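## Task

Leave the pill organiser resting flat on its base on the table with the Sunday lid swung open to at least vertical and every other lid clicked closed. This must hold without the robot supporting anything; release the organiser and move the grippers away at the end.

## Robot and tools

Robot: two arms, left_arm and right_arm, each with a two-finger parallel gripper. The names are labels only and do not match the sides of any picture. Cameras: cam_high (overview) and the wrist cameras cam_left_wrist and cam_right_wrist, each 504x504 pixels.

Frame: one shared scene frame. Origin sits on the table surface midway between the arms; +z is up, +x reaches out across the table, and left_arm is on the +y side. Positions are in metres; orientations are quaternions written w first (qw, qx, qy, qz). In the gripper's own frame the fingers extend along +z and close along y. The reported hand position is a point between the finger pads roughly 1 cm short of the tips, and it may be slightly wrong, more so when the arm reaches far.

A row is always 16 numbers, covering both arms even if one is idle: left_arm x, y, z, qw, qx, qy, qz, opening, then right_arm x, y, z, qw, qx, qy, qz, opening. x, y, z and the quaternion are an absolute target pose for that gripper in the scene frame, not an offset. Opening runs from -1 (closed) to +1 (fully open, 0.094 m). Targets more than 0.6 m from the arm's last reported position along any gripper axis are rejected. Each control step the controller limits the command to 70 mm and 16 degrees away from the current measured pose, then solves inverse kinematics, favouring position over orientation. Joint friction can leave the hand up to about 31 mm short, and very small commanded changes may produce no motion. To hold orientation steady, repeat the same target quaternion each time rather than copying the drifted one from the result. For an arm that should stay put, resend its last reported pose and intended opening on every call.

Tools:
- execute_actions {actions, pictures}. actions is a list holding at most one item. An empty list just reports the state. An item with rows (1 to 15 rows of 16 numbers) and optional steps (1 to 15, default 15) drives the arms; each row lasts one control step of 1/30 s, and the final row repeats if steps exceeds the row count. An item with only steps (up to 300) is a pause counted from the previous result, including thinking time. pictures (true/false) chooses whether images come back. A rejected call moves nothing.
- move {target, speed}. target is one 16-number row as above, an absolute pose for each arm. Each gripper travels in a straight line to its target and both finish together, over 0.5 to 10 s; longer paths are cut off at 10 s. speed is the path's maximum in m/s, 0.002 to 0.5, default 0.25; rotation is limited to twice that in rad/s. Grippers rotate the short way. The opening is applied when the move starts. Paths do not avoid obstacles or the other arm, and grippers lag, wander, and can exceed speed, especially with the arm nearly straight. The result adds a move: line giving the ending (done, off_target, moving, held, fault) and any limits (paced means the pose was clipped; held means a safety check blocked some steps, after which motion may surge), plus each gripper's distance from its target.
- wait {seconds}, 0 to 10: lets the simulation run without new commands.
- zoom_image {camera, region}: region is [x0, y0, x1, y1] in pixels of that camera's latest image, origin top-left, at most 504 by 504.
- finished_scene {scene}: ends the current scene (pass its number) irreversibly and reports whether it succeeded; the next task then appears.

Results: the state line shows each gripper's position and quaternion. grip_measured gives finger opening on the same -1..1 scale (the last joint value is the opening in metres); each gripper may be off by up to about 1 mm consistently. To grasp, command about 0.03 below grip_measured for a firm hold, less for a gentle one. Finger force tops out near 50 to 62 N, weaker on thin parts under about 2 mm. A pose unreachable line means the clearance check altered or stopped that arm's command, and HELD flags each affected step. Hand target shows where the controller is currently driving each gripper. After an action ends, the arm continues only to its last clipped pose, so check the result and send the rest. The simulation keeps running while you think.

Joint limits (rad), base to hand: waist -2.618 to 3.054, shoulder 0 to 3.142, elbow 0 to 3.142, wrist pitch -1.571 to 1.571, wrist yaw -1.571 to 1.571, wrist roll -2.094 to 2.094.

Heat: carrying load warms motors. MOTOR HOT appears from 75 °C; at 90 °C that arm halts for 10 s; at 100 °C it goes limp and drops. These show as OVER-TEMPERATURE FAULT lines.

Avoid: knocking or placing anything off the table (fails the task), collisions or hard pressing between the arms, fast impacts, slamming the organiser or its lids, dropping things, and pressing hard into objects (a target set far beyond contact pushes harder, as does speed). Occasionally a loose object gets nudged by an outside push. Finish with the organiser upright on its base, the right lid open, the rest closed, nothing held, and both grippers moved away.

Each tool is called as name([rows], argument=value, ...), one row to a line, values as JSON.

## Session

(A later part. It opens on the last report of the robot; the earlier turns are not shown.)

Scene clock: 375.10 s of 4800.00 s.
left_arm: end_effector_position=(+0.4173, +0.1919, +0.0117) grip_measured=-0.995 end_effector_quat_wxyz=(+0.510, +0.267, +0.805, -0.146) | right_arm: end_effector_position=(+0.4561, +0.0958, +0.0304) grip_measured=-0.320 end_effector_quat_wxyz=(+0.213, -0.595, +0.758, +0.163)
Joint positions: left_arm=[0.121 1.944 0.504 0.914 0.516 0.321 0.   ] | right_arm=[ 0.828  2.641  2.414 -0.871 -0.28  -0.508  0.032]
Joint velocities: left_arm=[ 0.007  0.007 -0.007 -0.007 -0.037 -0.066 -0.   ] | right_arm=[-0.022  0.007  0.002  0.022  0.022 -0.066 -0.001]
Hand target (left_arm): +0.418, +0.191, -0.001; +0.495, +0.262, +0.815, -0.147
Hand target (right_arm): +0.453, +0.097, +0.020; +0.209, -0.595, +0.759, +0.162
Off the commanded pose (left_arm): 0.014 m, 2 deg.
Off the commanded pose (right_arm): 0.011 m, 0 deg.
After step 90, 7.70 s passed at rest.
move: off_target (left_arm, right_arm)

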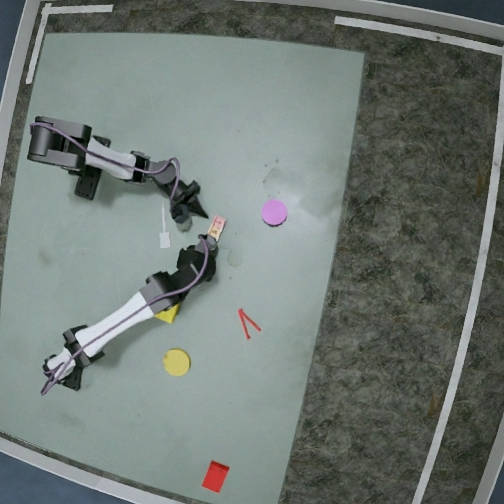

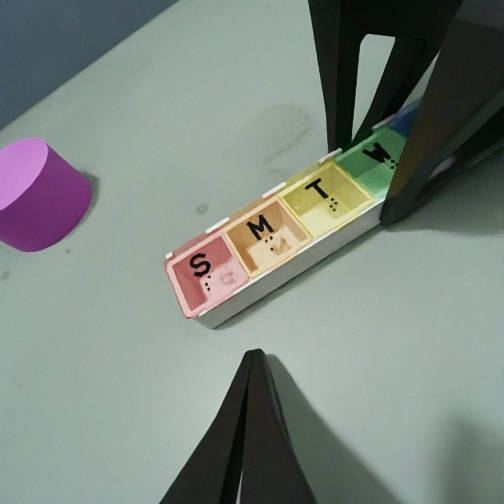

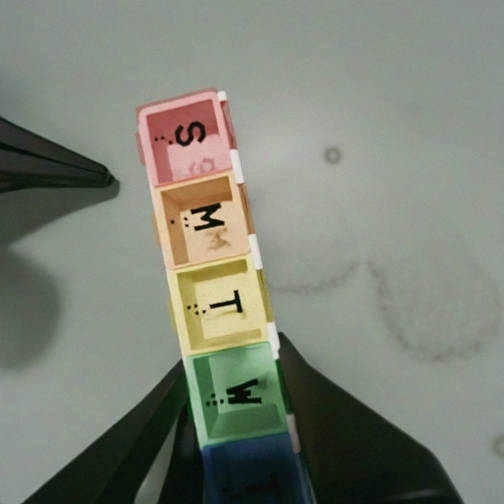

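move(target=[0.420,0.208,-0.002,0.495,0.262,0.815,-0.147,-1, 0.453,0.097,0.02,0.21,-0.595,0.759,0.162,-0.45], speed=0.03)

Scene clock: 387.73 s of 4800.00 s.
left_arm: end_effector_position=(+0.4186, +0.2052, +0.0120) grip_measured=-0.995 end_effector_quat_wxyz=(+0.513, +0.263, +0.805, -0.142) | right_arm: end_effector_position=(+0.4561, +0.0958, +0.0304) grip_measured=-0.320 end_effector_quat_wxyz=(+0.213, -0.595, +0.758, +0.163)
Joint positions: left_arm=[0.163 1.945 0.504 0.91  0.541 0.341 0.   ] | right_arm=[ 0.828  2.641  2.414 -0.871 -0.28  -0.508  0.032]
Joint velocities: left_arm=[-0.007 -0.012 -0.012 -0.095  0.037 -0.022  0.   ] | right_arm=[-0.007  0.002 -0.017  0.051 -0.081 -0.051  0.001]
Hand target (left_arm): +0.419, +0.208, -0.001; +0.496, +0.261, +0.815, -0.148
Hand target (right_arm): +0.453, +0.097, +0.020; +0.209, -0.595, +0.759, +0.162
Off the commanded pose (left_arm): 0.014 m, 2 deg.
Off the commanded pose (right_arm): 0.011 m, 0 deg.
After step 90, 8.70 s passed at rest.
move: off_target (left_arm, right_arm)

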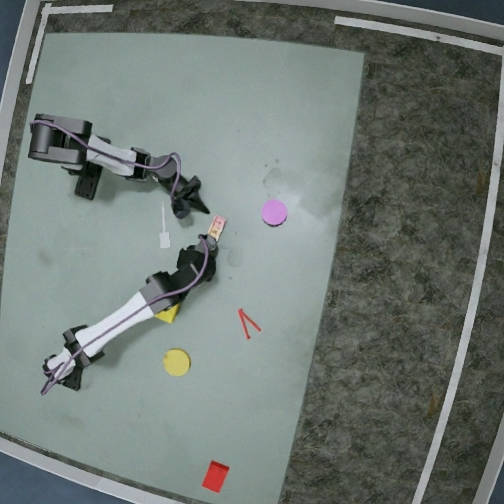

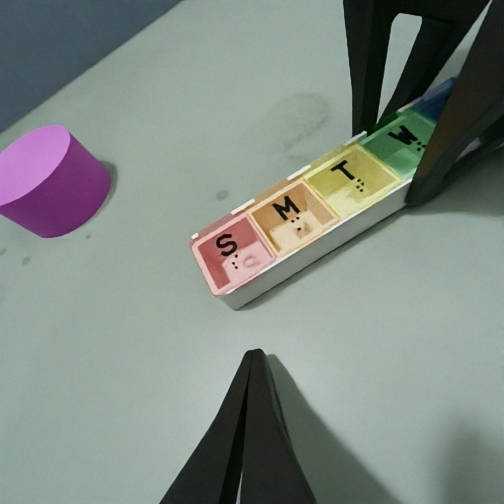

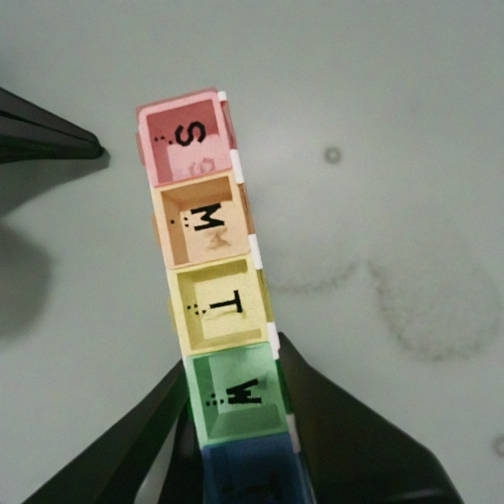

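move(target=[0.438,0.190,0.002,0.495,0.262,0.815,-0.147,-1, 0.453,0.097,0.02,0.21,-0.595,0.759,0.162,-0.45], speed=0.02)

Scene clock: 397.33 s of 4800.00 s.
left_arm: end_effector_position=(+0.4376, +0.1931, +0.0154) grip_measured=-0.995 end_effector_quat_wxyz=(+0.513, +0.266, +0.803, -0.142) | right_arm: end_effector_position=(+0.4563, +0.0960, +0.0306) grip_measured=-0.320 end_effector_quat_wxyz=(+0.214, -0.595, +0.758, +0.163)
Joint positions: left_arm=[0.123 1.972 0.583 0.87  0.51  0.322 0.   ] | right_arm=[ 0.828  2.641  2.414 -0.869 -0.28  -0.508  0.032]
Joint velocities: left_arm=[ 0.012 -0.002 -0.007 -0.022 -0.022  0.095 -0.   ] | right_arm=[ 0.022  0.012  0.002 -0.007  0.037 -0.037 -0.   ]
Hand target (left_arm): +0.437, +0.191, +0.002; +0.495, +0.262, +0.815, -0.147
Hand target (right_arm): +0.453, +0.097, +0.020; +0.210, -0.595, +0.759, +0.162
Off the commanded pose (left_arm): 0.014 m, 3 deg.
Off the commanded pose (right_arm): 0.011 m, 1 deg.
After step 90, 5.03 s passed at rest.
move: off_target (left_arm, right_arm)

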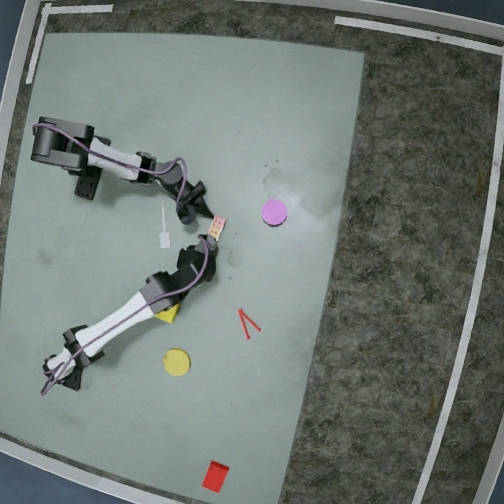

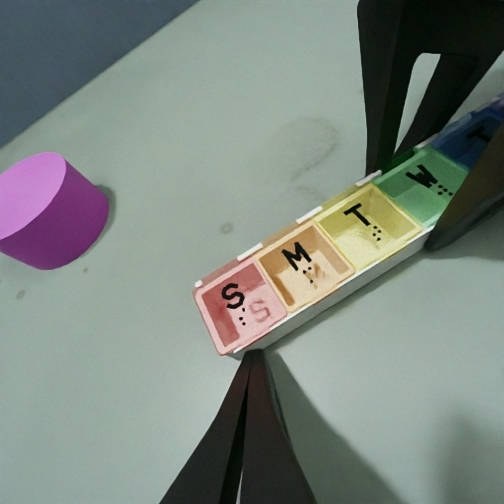

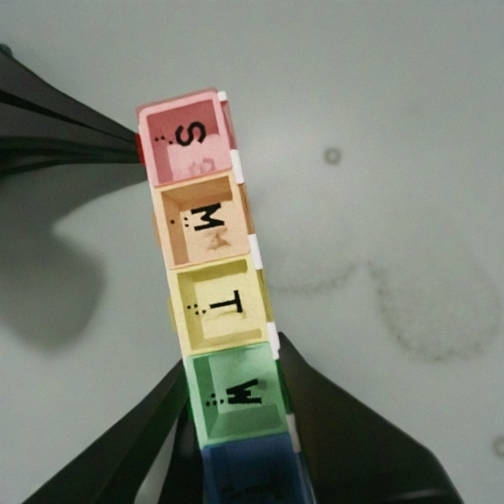

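move(target=[0.452,0.190,0.045,0.495,0.262,0.815,-0.147,-1, 0.453,0.097,0.015,0.21,-0.595,0.759,0.162,-0.45], speed=0.02)

Scene clock: 404.40 s of 4800.00 s.
left_arm: end_effector_position=(+0.4404, +0.1948, +0.0243) grip_measured=-0.995 end_effector_quat_wxyz=(+0.472, +0.256, +0.830, -0.150) | right_arm: end_effector_position=(+0.4597, +0.0987, +0.0306) grip_measured=-0.320 end_effector_quat_wxyz=(+0.224, -0.590, +0.758, +0.164)
Joint positions: left_arm=[0.123 1.882 0.658 0.606 0.499 0.32  0.   ] | right_arm=[ 0.828  2.638  2.399 -0.835 -0.278 -0.498  0.032]
Joint velocities: left_arm=[ 0.002 -0.017  0.007  0.007 -0.022  0.051 -0.   ] | right_arm=[-0.012 -0.002  0.012 -0.081  0.022  0.022 -0.001]
Hand target (left_arm): +0.451, +0.190, +0.045; +0.495, +0.262, +0.815, -0.147
Hand target (right_arm): +0.453, +0.097, +0.015; +0.210, -0.595, +0.759, +0.162
Off the commanded pose (left_arm): 0.024 m, 3 deg.
Off the commanded pose (right_arm): 0.017 m, 2 deg.
After step 90, 2.17 s passed at rest.
move: off_target (left_arm, right_arm)

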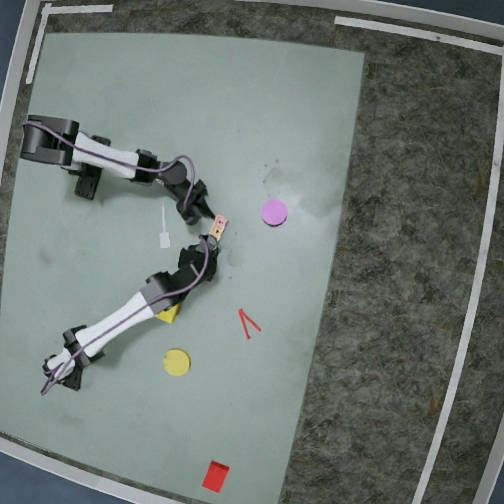

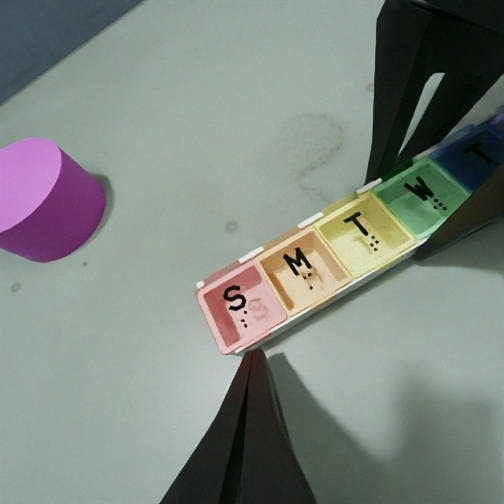

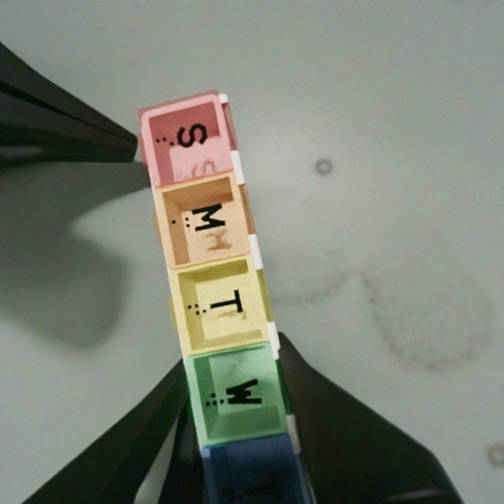

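move(target=[0.449,0.191,0.062,0.495,0.262,0.815,-0.147,-1, 0.453,0.097,0.010,0.21,-0.595,0.759,0.162,-0.45], speed=0.02)

Scene clock: 410.10 s of 4800.00 s.
left_arm: end_effector_position=(+0.4473, +0.1947, +0.0548) grip_measured=-0.995 end_effector_quat_wxyz=(+0.495, +0.260, +0.816, -0.143) | right_arm: end_effector_position=(+0.4600, +0.0994, +0.0304) grip_measured=-0.320 end_effector_quat_wxyz=(+0.227, -0.590, +0.757, +0.165)
Joint positions: left_arm=[0.123 1.804 0.677 0.564 0.499 0.32  0.   ] | right_arm=[ 0.828  2.633  2.385 -0.82  -0.28  -0.497  0.032]
Joint velocities: left_arm=[-0.007 -0.002 -0.007 -0.095 -0.022 -0.022  0.001] | right_arm=[-0.012 -0.007 -0.017 -0.037  0.007 -0.037  0.001]
Hand target (left_arm): +0.449, +0.191, +0.062; +0.496, +0.262, +0.815, -0.147
Hand target (right_arm): +0.453, +0.097, +0.010; +0.209, -0.595, +0.759, +0.162
Off the commanded pose (left_arm): 0.008 m, 1 deg.
Off the commanded pose (right_arm): 0.022 m, 2 deg.
After step 90, 0.53 s passed at rest.
move: off_target (right_arm)

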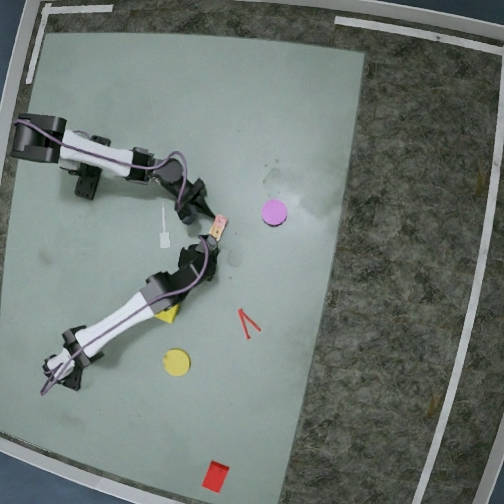

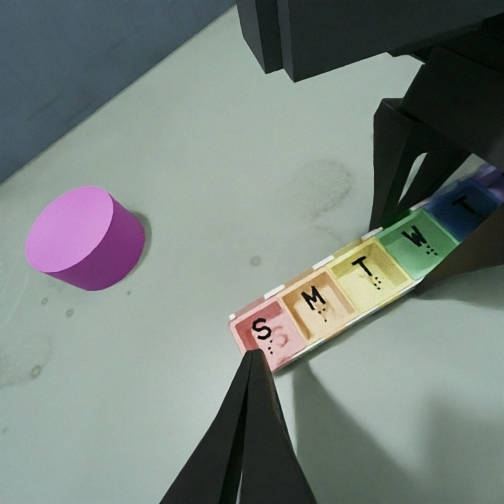

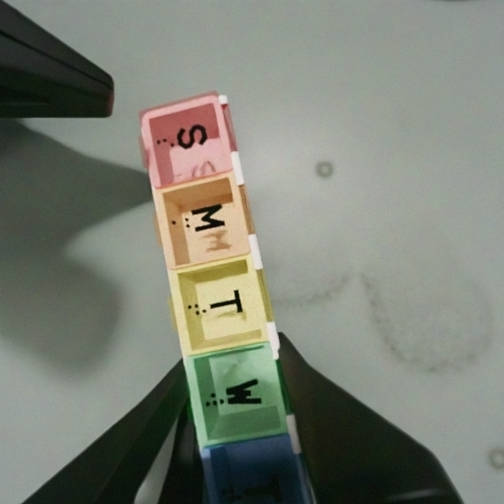

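zoom_image(camera="cam_right_wrist", region=[90, 60, 270, 240])

Region (90, 60, 270, 240) of cam_right_wrist's 504x504 image, scaled by 2.800, with more detail than that image has.

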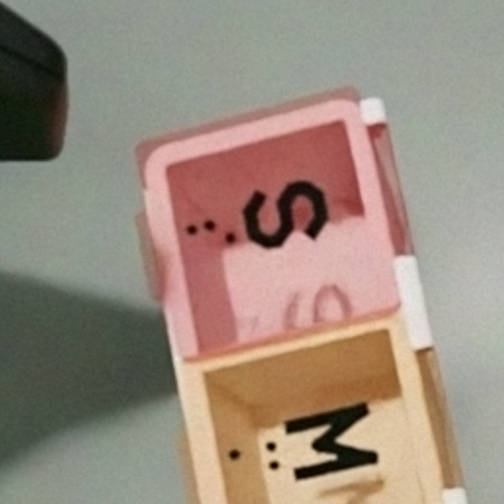

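move(target=[0.418,0.200,0.02,0.594,0.172,0.7746,-0.132,-1, 0.456,0.097,0.02,0.21,-0.595,0.759,0.162,-0.45], speed=0.05)

Scene clock: 434.63 s of 4800.00 s.
left_arm: end_effector_position=(+0.4286, +0.2021, +0.0362) grip_measured=-0.995 end_effector_quat_wxyz=(+0.612, +0.177, +0.761, -0.126) | right_arm: end_effector_position=(+0.4601, +0.0995, +0.0313) grip_measured=-0.320 end_effector_quat_wxyz=(+0.226, -0.590, +0.757, +0.165)
Joint positions: left_arm=[0.093 2.099 0.421 1.439 0.375 0.115 0.   ] | right_arm=[ 0.828  2.636  2.395 -0.828 -0.28  -0.497  0.032]
Joint velocities: left_arm=[-0.002  0.002 -0.007  0.037 -0.007  0.022 -0.001] | right_arm=[-0.002 -0.012  0.002 -0.11   0.007 -0.037  0.   ]
Hand target (left_arm): +0.419, +0.200, +0.020; +0.593, +0.173, +0.775, -0.130
Hand target (right_arm): +0.456, +0.097, +0.020; +0.211, -0.595, +0.759, +0.162
Off the commanded pose (left_arm): 0.019 m, 3 deg.
Off the commanded pose (right_arm): 0.012 m, 2 deg.
After step 90, 18.17 s passed at rest.
move: off_target (left_arm, right_arm)

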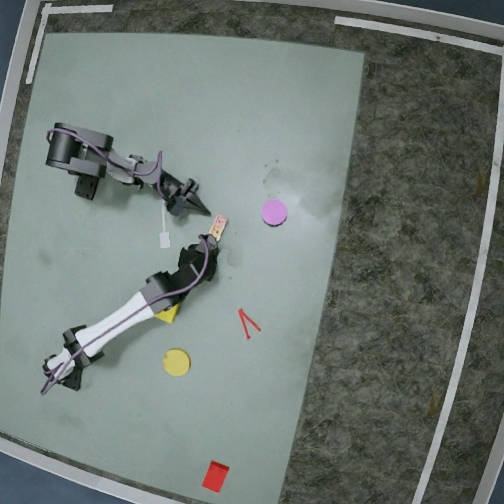

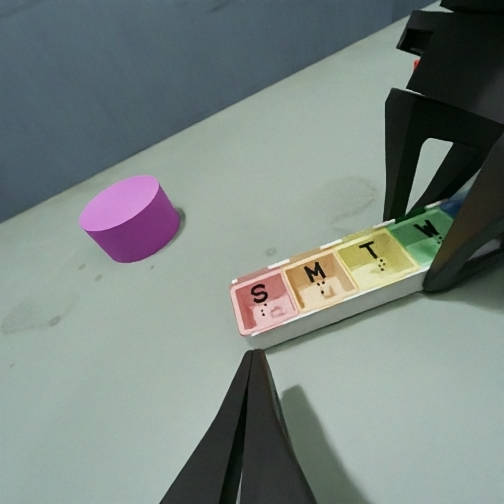

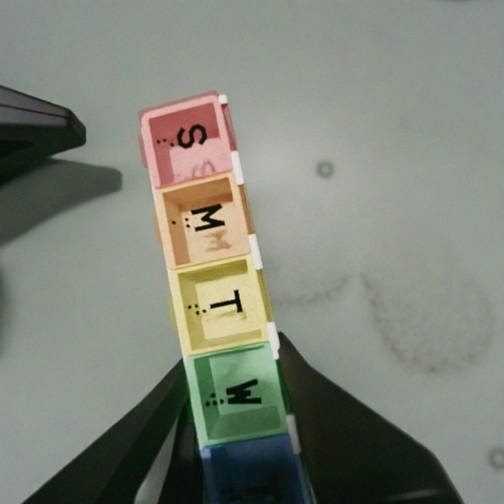

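move(target=[0.412,0.200,0.000,0.594,0.172,0.7746,-0.132,-1, 0.456,0.097,0.02,0.21,-0.595,0.759,0.162,-0.45], speed=0.03)

Scene clock: 442.13 s of 4800.00 s.
left_arm: end_effector_position=(+0.4264, +0.2023, +0.0232) grip_measured=-0.995 end_effector_quat_wxyz=(+0.618, +0.177, +0.756, -0.125) | right_arm: end_effector_position=(+0.4601, +0.0995, +0.0313) grip_measured=-0.320 end_effector_quat_wxyz=(+0.226, -0.590, +0.757, +0.165)
Joint positions: left_arm=[0.093 2.201 0.421 1.558 0.374 0.113 0.   ] | right_arm=[ 0.828  2.636  2.395 -0.828 -0.28  -0.497  0.032]
Joint velocities: left_arm=[-0.012  0.022 -0.007  0.037 -0.022 -0.051 -0.001] | right_arm=[-0.002 -0.007 -0.007 -0.051 -0.095  0.007  0.   ]
Hand target (left_arm): +0.412, +0.200, +0.001; +0.589, +0.174, +0.778, -0.132
Hand target (right_arm): +0.456, +0.097, +0.020; +0.211, -0.595, +0.759, +0.162
Off the commanded pose (left_arm): 0.027 m, 4 deg.
Off the commanded pose (right_arm): 0.012 m, 2 deg.
joint sent to its limit (left arm) — the command would take joint 4 (wrist pitch) past its upper limit, so that joint was sent only as far as its limit.
After step 90, 2.93 s passed at rest.
move: off_target (left_arm, right_arm)

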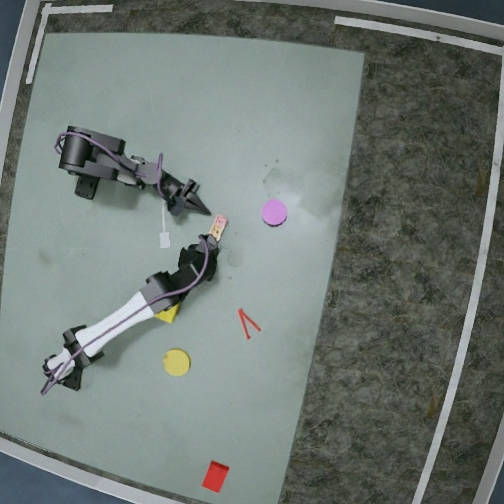

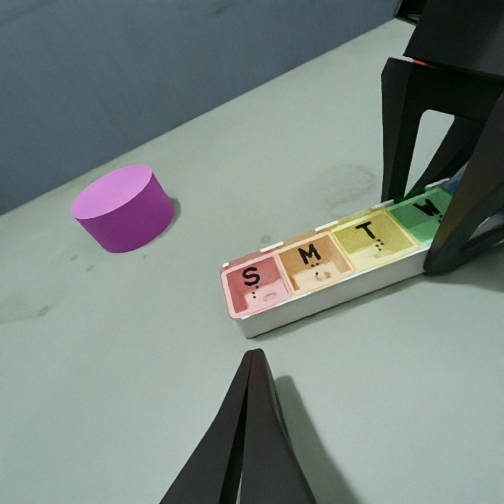

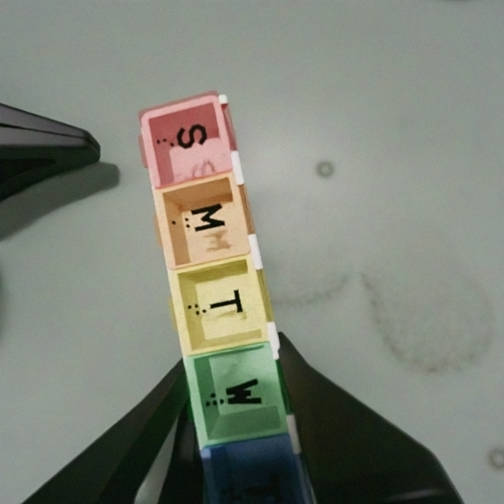

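move(target=[0.424,0.199,-0.004,0.574,0.175,0.790,-0.127,-1, 0.456,0.097,0.02,0.21,-0.595,0.759,0.162,-0.45], speed=0.03)

Scene clock: 455.13 s of 4800.00 s.
left_arm: end_effector_position=(+0.4262, +0.2023, +0.0222) grip_measured=-0.995 end_effector_quat_wxyz=(+0.616, +0.177, +0.757, -0.125) | right_arm: end_effector_position=(+0.4601, +0.0995, +0.0313) grip_measured=-0.320 end_effector_quat_wxyz=(+0.226, -0.590, +0.757, +0.165)
Joint positions: left_arm=[0.093 2.201 0.421 1.554 0.374 0.113 0.   ] | right_arm=[ 0.828  2.636  2.395 -0.828 -0.28  -0.497  0.032]
Joint velocities: left_arm=[-0.002 -0.007  0.007 -0.081  0.022 -0.007  0.   ] | right_arm=[-0.002 -0.002 -0.002 -0.022 -0.037  0.037  0.   ]
Hand target (left_arm): +0.421, +0.200, -0.003; +0.576, +0.175, +0.788, -0.127
Hand target (right_arm): +0.456, +0.097, +0.020; +0.210, -0.595, +0.759, +0.162
Off the commanded pose (left_arm): 0.027 m, 6 deg.
Off the commanded pose (right_arm): 0.012 m, 2 deg.
After step 90, 7.90 s passed at rest.
move: off_target (left_arm, right_arm)

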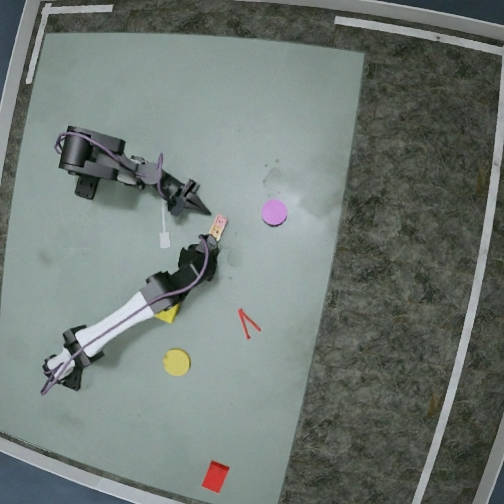

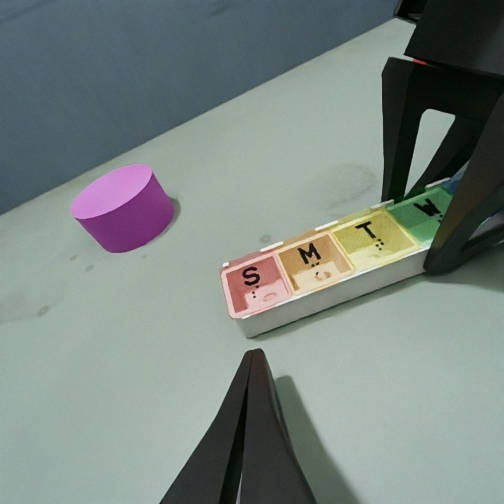

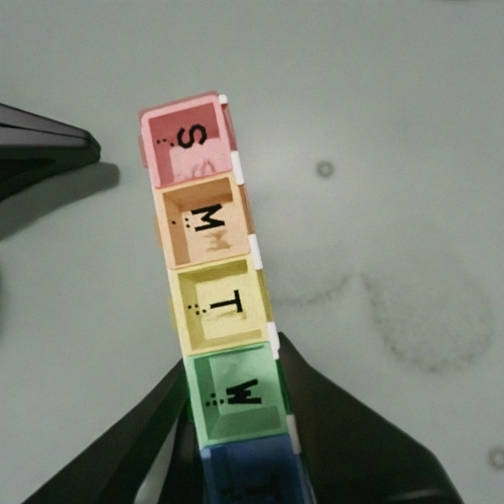

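move(target=[0.420,0.200,0.015,0.53,0.20,0.815,-0.13,-1, 0.456,0.097,0.02,0.21,-0.595,0.759,0.162,-0.45], speed=0.04)

Scene clock: 478.33 s of 4800.00 s.
left_arm: end_effector_position=(+0.4151, +0.2003, +0.0113) grip_measured=-0.995 end_effector_quat_wxyz=(+0.531, +0.195, +0.814, -0.130) | right_arm: end_effector_position=(+0.4601, +0.0995, +0.0313) grip_measured=-0.320 end_effector_quat_wxyz=(+0.226, -0.590, +0.757, +0.165)
Joint positions: left_arm=[0.093 1.978 0.432 1.096 0.39  0.176 0.   ] | right_arm=[ 0.828  2.636  2.395 -0.828 -0.28  -0.497  0.032]
Joint velocities: left_arm=[-0.007  0.007 -0.002 -0.051 -0.037 -0.022 -0.001] | right_arm=[-0.017 -0.002  0.007  0.037  0.007 -0.022 -0.001]
Hand target (left_arm): +0.419, +0.200, +0.015; +0.530, +0.199, +0.814, -0.131
Hand target (right_arm): +0.456, +0.097, +0.020; +0.210, -0.595, +0.759, +0.162
Off the commanded pose (left_arm): 0.006 m, 1 deg.
Off the commanded pose (right_arm): 0.012 m, 2 deg.
After step 90, 17.23 s passed at rest.
move: off_target (right_arm)

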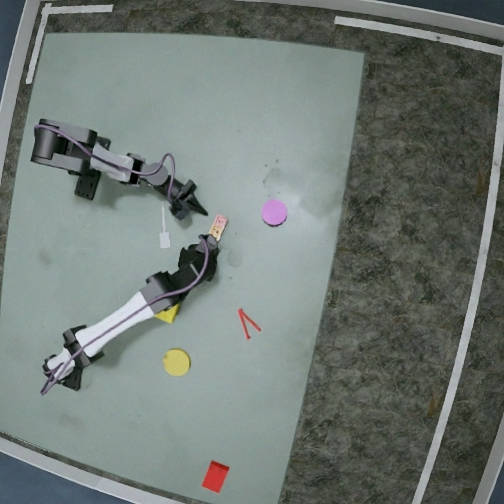

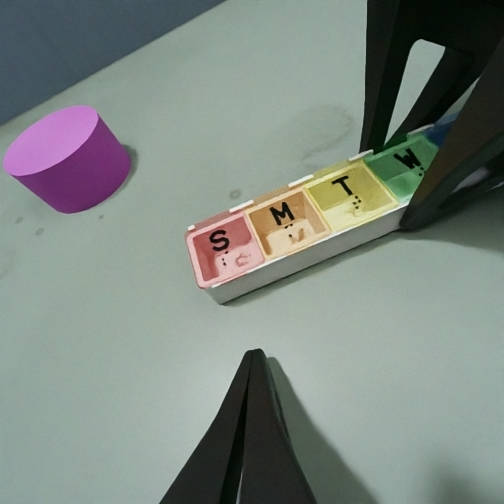

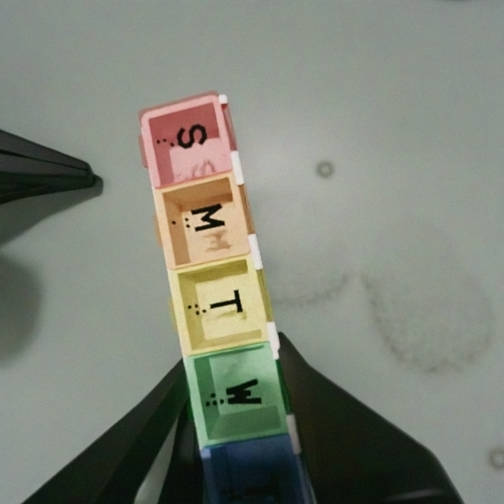

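move(target=[0.443,0.195,0.004,0.53,0.20,0.815,-0.13,-1, 0.456,0.097,0.02,0.21,-0.595,0.759,0.162,-0.45], speed=0.02)

Scene clock: 484.17 s of 4800.00 s.
left_arm: end_effector_position=(+0.4427, +0.1989, +0.0182) grip_measured=-0.995 end_effector_quat_wxyz=(+0.547, +0.198, +0.804, -0.127) | right_arm: end_effector_position=(+0.4601, +0.0995, +0.0313) grip_measured=-0.320 end_effector_quat_wxyz=(+0.226, -0.590, +0.757, +0.165)
Joint positions: left_arm=[0.093 2.024 0.531 1.082 0.39  0.177 0.   ] | right_arm=[ 0.828  2.636  2.395 -0.828 -0.28  -0.497  0.032]
Joint velocities: left_arm=[-0.007  0.007  0.012  0.037 -0.037  0.037  0.001] | right_arm=[ 0.022 -0.002 -0.012  0.066 -0.007  0.022 -0.   ]
Hand target (left_arm): +0.442, +0.195, +0.005; +0.530, +0.200, +0.814, -0.130
Hand target (right_arm): +0.456, +0.097, +0.020; +0.210, -0.595, +0.759, +0.162
Off the commanded pose (left_arm): 0.015 m, 2 deg.
Off the commanded pose (right_arm): 0.012 m, 2 deg.
After step 90, 1.13 s passed at rest.
move: off_target (left_arm, right_arm)

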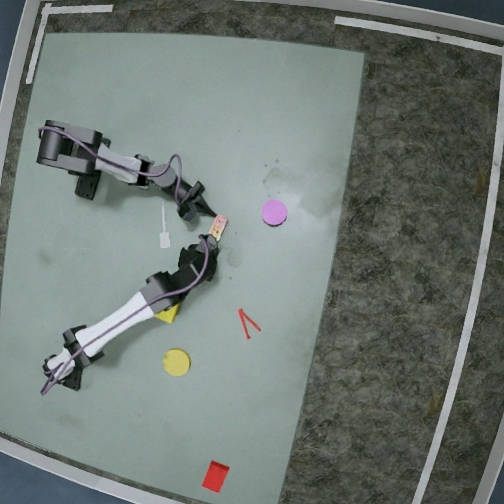

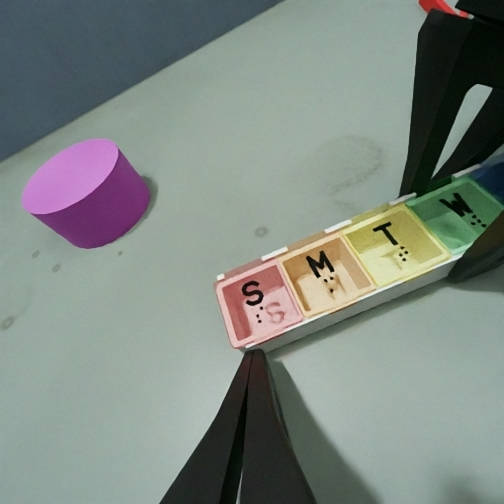

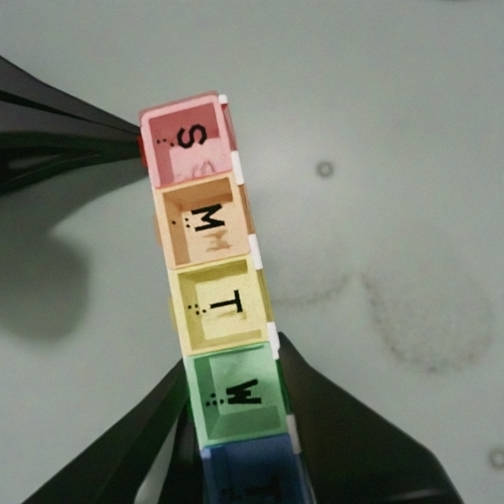

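move(target=[0.466,0.193,0.050,0.53,0.20,0.815,-0.13,-1, 0.456,0.097,0.02,0.21,-0.595,0.759,0.162,-0.45], speed=0.02)

Scene clock: 492.13 s of 4800.00 s.
left_arm: end_effector_position=(+0.4503, +0.1979, +0.0234) grip_measured=-0.995 end_effector_quat_wxyz=(+0.496, +0.192, +0.836, -0.137) | right_arm: end_effector_position=(+0.4644, +0.0978, +0.0315) grip_measured=-0.320 end_effector_quat_wxyz=(+0.230, -0.585, +0.762, +0.159)
Joint positions: left_arm=[0.091 1.922 0.626 0.762 0.39  0.177 0.   ] | right_arm=[ 0.826  2.636  2.395 -0.821 -0.263 -0.488  0.032]
Joint velocities: left_arm=[-0.007 -0.002 -0.012 -0.022 -0.081  0.037  0.   ] | right_arm=[-0.012  0.002 -0.002  0.022 -0.037 -0.095 -0.   ]
Hand target (left_arm): +0.464, +0.193, +0.050; +0.529, +0.200, +0.814, -0.130
Hand target (right_arm): +0.456, +0.097, +0.020; +0.211, -0.595, +0.759, +0.162
Off the commanded pose (left_arm): 0.031 m, 5 deg.
Off the commanded pose (right_arm): 0.014 m, 3 deg.
After step 90, 2.73 s passed at rest.
move: off_target (left_arm, right_arm)

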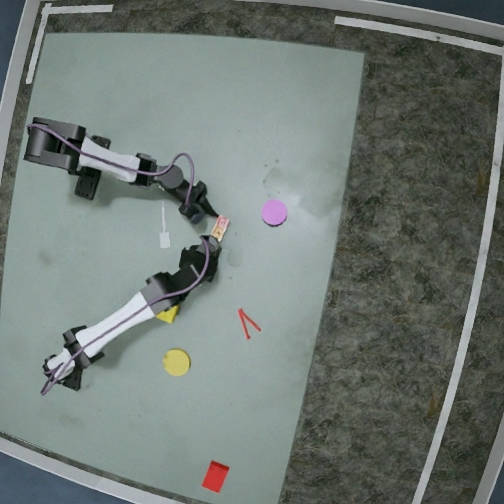

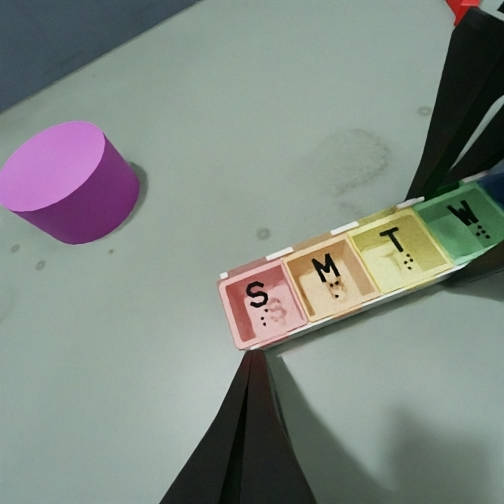

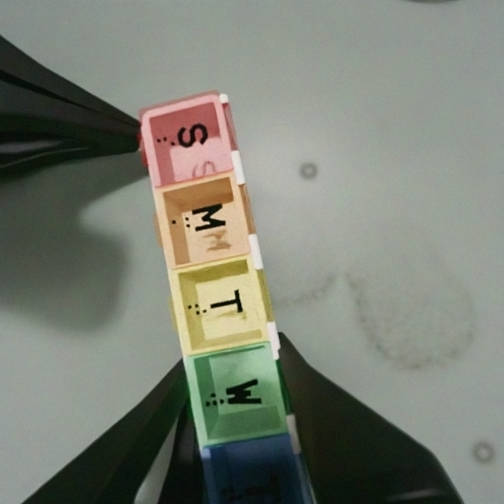

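move(target=[0.474,0.192,0.072,0.56,0.20,0.795,-0.13,-1, 0.456,0.097,0.015,0.21,-0.595,0.759,0.162,-0.45], speed=0.02)

Scene clock: 500.07 s of 4800.00 s.
left_arm: end_effector_position=(+0.4511, +0.1986, +0.0262) grip_measured=-0.995 end_effector_quat_wxyz=(+0.499, +0.191, +0.835, -0.135) | right_arm: end_effector_position=(+0.4656, +0.0988, +0.0323) grip_measured=-0.320 end_effector_quat_wxyz=(+0.234, -0.584, +0.761, +0.159)
Joint positions: left_arm=[0.091 1.914 0.627 0.76  0.386 0.177 0.   ] | right_arm=[ 0.826  2.636  2.395 -0.814 -0.262 -0.486  0.032]
Joint velocities: left_arm=[ 0.002 -0.012 -0.012  0.007  0.037 -0.051  0.   ] | right_arm=[ 0.002 -0.017 -0.007 -0.081 -0.066 -0.051 -0.   ]
Hand target (left_arm): +0.471, +0.192, +0.072; +0.559, +0.201, +0.794, -0.130
Hand target (right_arm): +0.456, +0.097, +0.015; +0.211, -0.595, +0.759, +0.162
Off the commanded pose (left_arm): 0.052 m, 8 deg.
Off the commanded pose (right_arm): 0.020 m, 3 deg.
After step 90, 0.87 s passed at rest.
move: off_target (left_arm, right_arm)

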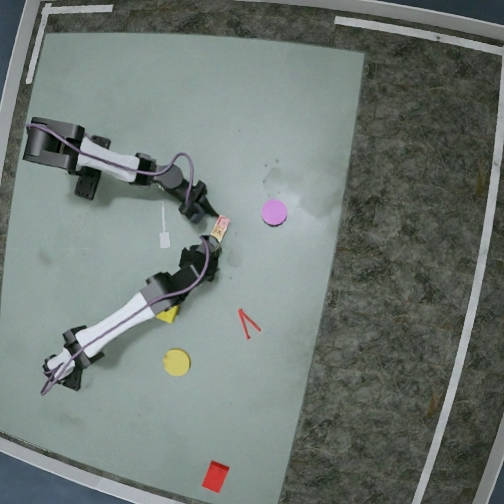

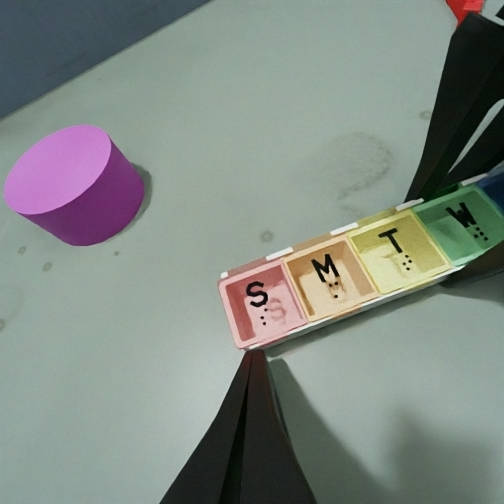

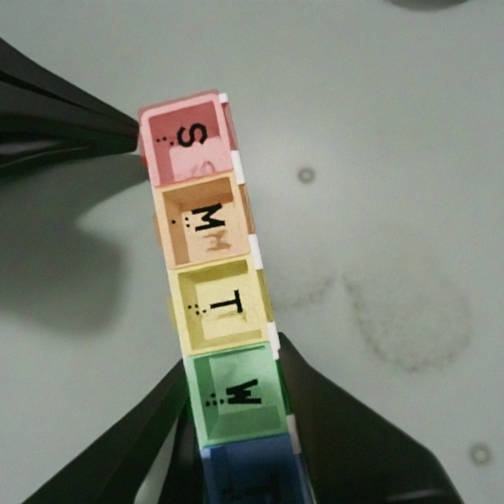

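move(target=[0.466,0.194,0.09,0.628,0.166,0.748,-0.139,-1, 0.456,0.097,0.010,0.21,-0.595,0.759,0.162,-0.45], speed=0.02)

Scene clock: 535.07 s of 4800.00 s.
left_arm: end_effector_position=(+0.4750, +0.1968, +0.1058) grip_measured=-0.995 end_effector_quat_wxyz=(+0.643, +0.171, +0.735, -0.133) | right_arm: end_effector_position=(+0.4663, +0.0998, +0.0318) grip_measured=-0.320 end_effector_quat_wxyz=(+0.236, -0.587, +0.758, +0.161)
Joint positions: left_arm=[0.086 1.914 0.602 1.163 0.375 0.08  0.   ] | right_arm=[ 0.825  2.639  2.395 -0.806 -0.268 -0.494  0.032]
Joint velocities: left_arm=[ 0.002 -0.002  0.022  0.066 -0.037  0.037 -0.   ] | right_arm=[ 0.002  0.002  0.007 -0.081 -0.081 -0.007 -0.001]
Hand target (left_arm): +0.467, +0.194, +0.090; +0.627, +0.167, +0.748, -0.137
Hand target (right_arm): +0.456, +0.097, +0.010; +0.210, -0.595, +0.759, +0.162
Off the commanded pose (left_arm): 0.018 m, 2 deg.
Off the commanded pose (right_arm): 0.024 m, 3 deg.
After step 90, 23.87 s passed at rest.
move: off_target (left_arm, right_arm)

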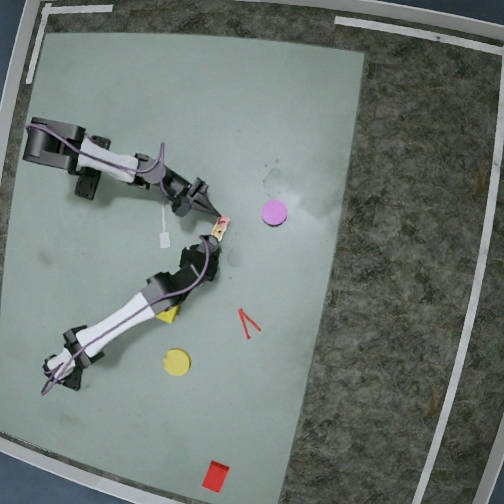

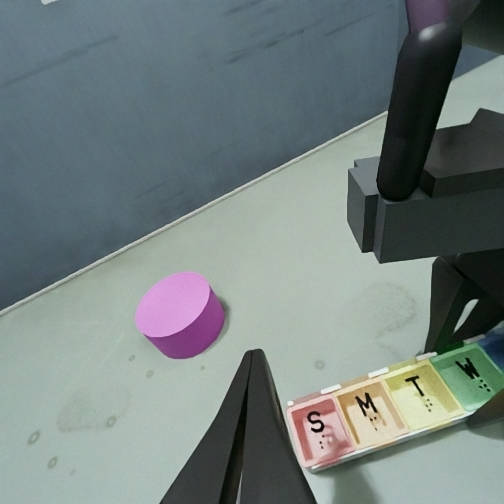

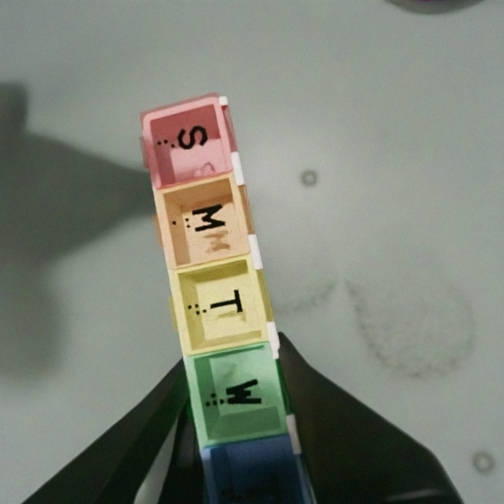

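Slipped off. Check the lid.

zoom_image(camera="cam_left_wrist", region=[270, 370, 430, 504])

zoom_image(camera="cam_right_wrist", region=[110, 70, 270, 230])

Region (270, 370, 430, 504) of cam_left_wrist's 504x504 image, scaled by 3.150, with more detail than that image has; it fills the top 422 rows of this view, and the rest is white.

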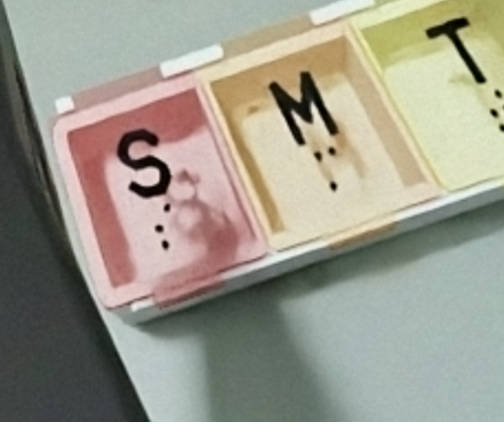

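Region (110, 70, 270, 230) of cam_right_wrist's 504x504 image, scaled by 3.150, with more detail than that image has.

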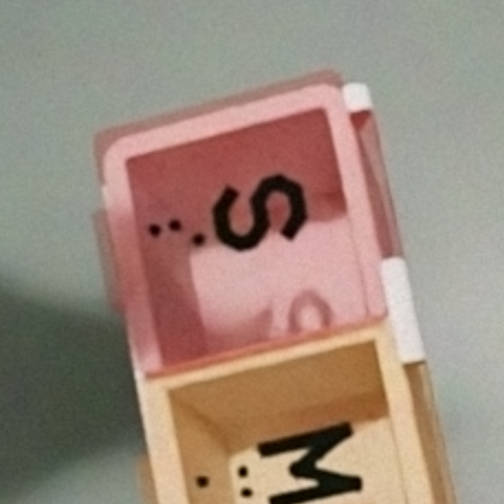

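move(target=[0.415,0.205,0.06,0.3082,-0.4838,0.6908,-0.4401,-1, 0.460,0.098,0.025,0.22,-0.59,0.759,0.162,-0.45], speed=0.15)

move(target=[0.418,0.203,0.004,0.3082,-0.4838,0.6908,-0.4401,-1, 0.460,0.098,0.025,0.22,-0.59,0.759,0.162,-0.45], speed=0.04)

Scene clock: 575.40 s of 4800.00 s.
left_arm: end_effector_position=(+0.4239, +0.2038, +0.0673) grip_measured=-0.995 end_effector_quat_wxyz=(+0.323, -0.475, +0.686, -0.447) | right_arm: end_effector_position=(+0.4663, +0.0998, +0.0318) grip_measured=-0.320 end_effector_quat_wxyz=(+0.236, -0.587, +0.758, +0.161)
Joint positions: left_arm=[ 0.031  1.694  0.461  0.821  0.211 -1.459  0.   ] | right_arm=[ 0.825  2.639  2.395 -0.806 -0.268 -0.494  0.032]
Joint velocities: left_arm=[-0.007  0.002 -0.007 -0.022 -0.066 -0.022 -0.001] | right_arm=[-0.002 -0.007 -0.017  0.037 -0.022 -0.007  0.   ]
Hand target (left_arm): +0.414, +0.205, +0.059; +0.307, -0.484, +0.690, -0.441
Hand target (right_arm): +0.460, +0.098, +0.025; +0.220, -0.590, +0.759, +0.162
Off the commanded pose (left_arm): 0.012 m, 2 deg.
Off the commanded pose (right_arm): 0.009 m, 2 deg.
After step 90, 31.37 s passed at rest.
move: off_target (left_arm)

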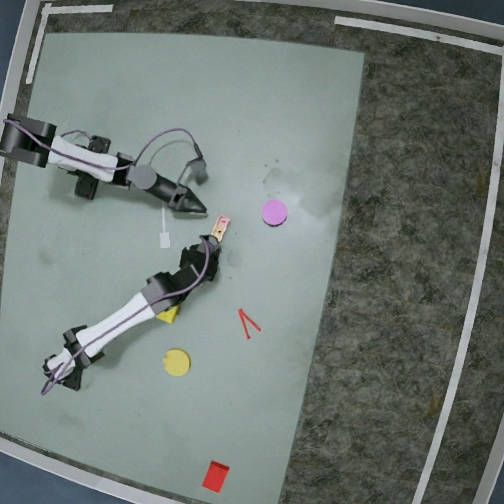

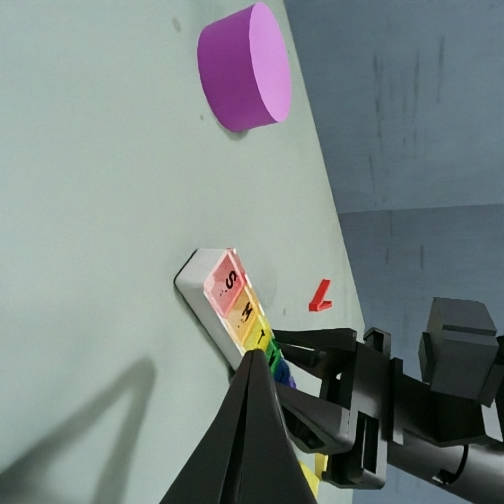

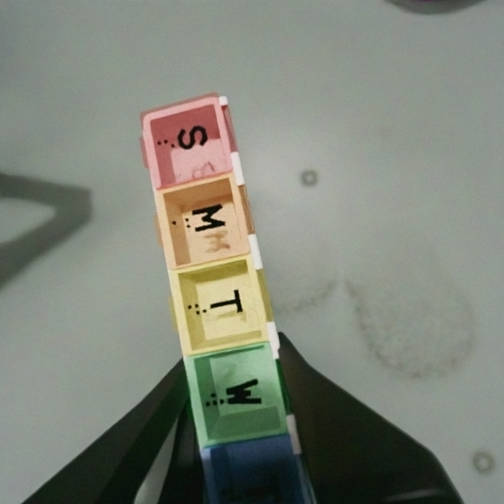

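Scene clock: 577.43 s of 4800.00 s.
left_arm: end_effector_position=(+0.4287, +0.2032, +0.0225) grip_measured=-0.995 end_effector_quat_wxyz=(+0.326, -0.473, +0.683, -0.451) | right_arm: end_effector_position=(+0.4663, +0.0998, +0.0318) grip_measured=-0.320 end_effector_quat_wxyz=(+0.236, -0.587, +0.758, +0.161)
Joint positions: left_arm=[ 0.031  1.958  0.446  1.112  0.212 -1.461  0.   ] | right_arm=[ 0.825  2.639  2.395 -0.806 -0.268 -0.494  0.032]
Joint velocities: left_arm=[-0.002 -0.017 -0.017  0.051  0.037  0.051 -0.001] | right_arm=[ 0.002  0.012 -0.022  0.007  0.037 -0.007  0.   ]
Hand target (left_arm): +0.418, +0.203, +0.005; +0.308, -0.484, +0.691, -0.440
Hand target (right_arm): +0.460, +0.098, +0.025; +0.220, -0.590, +0.759, +0.162
Off the commanded pose (left_arm): 0.021 m, 3 deg.
Off the commanded pose (right_arm): 0.009 m, 2 deg.
move: off_target (left_arm)

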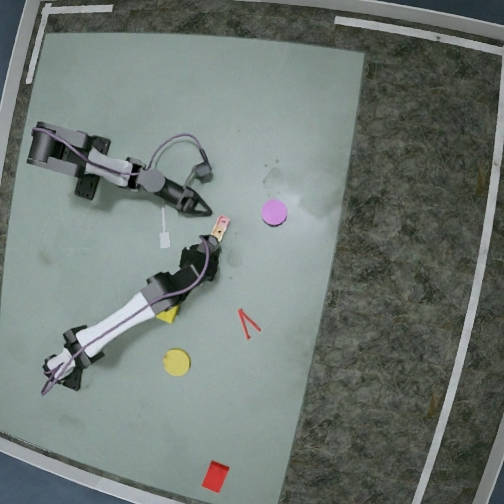

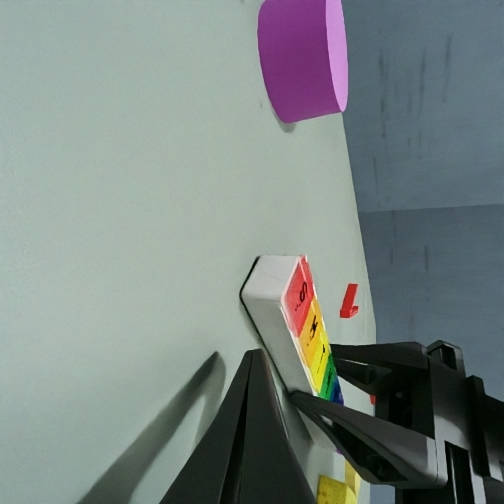

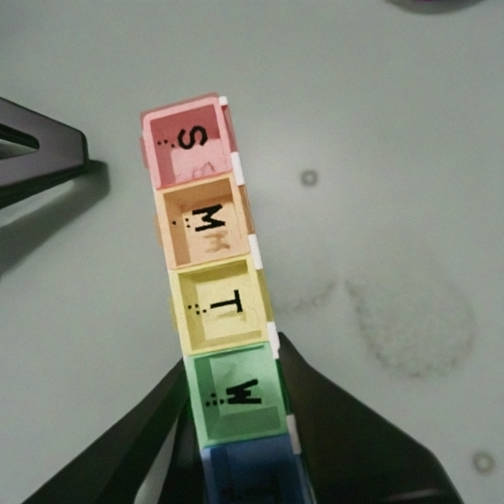

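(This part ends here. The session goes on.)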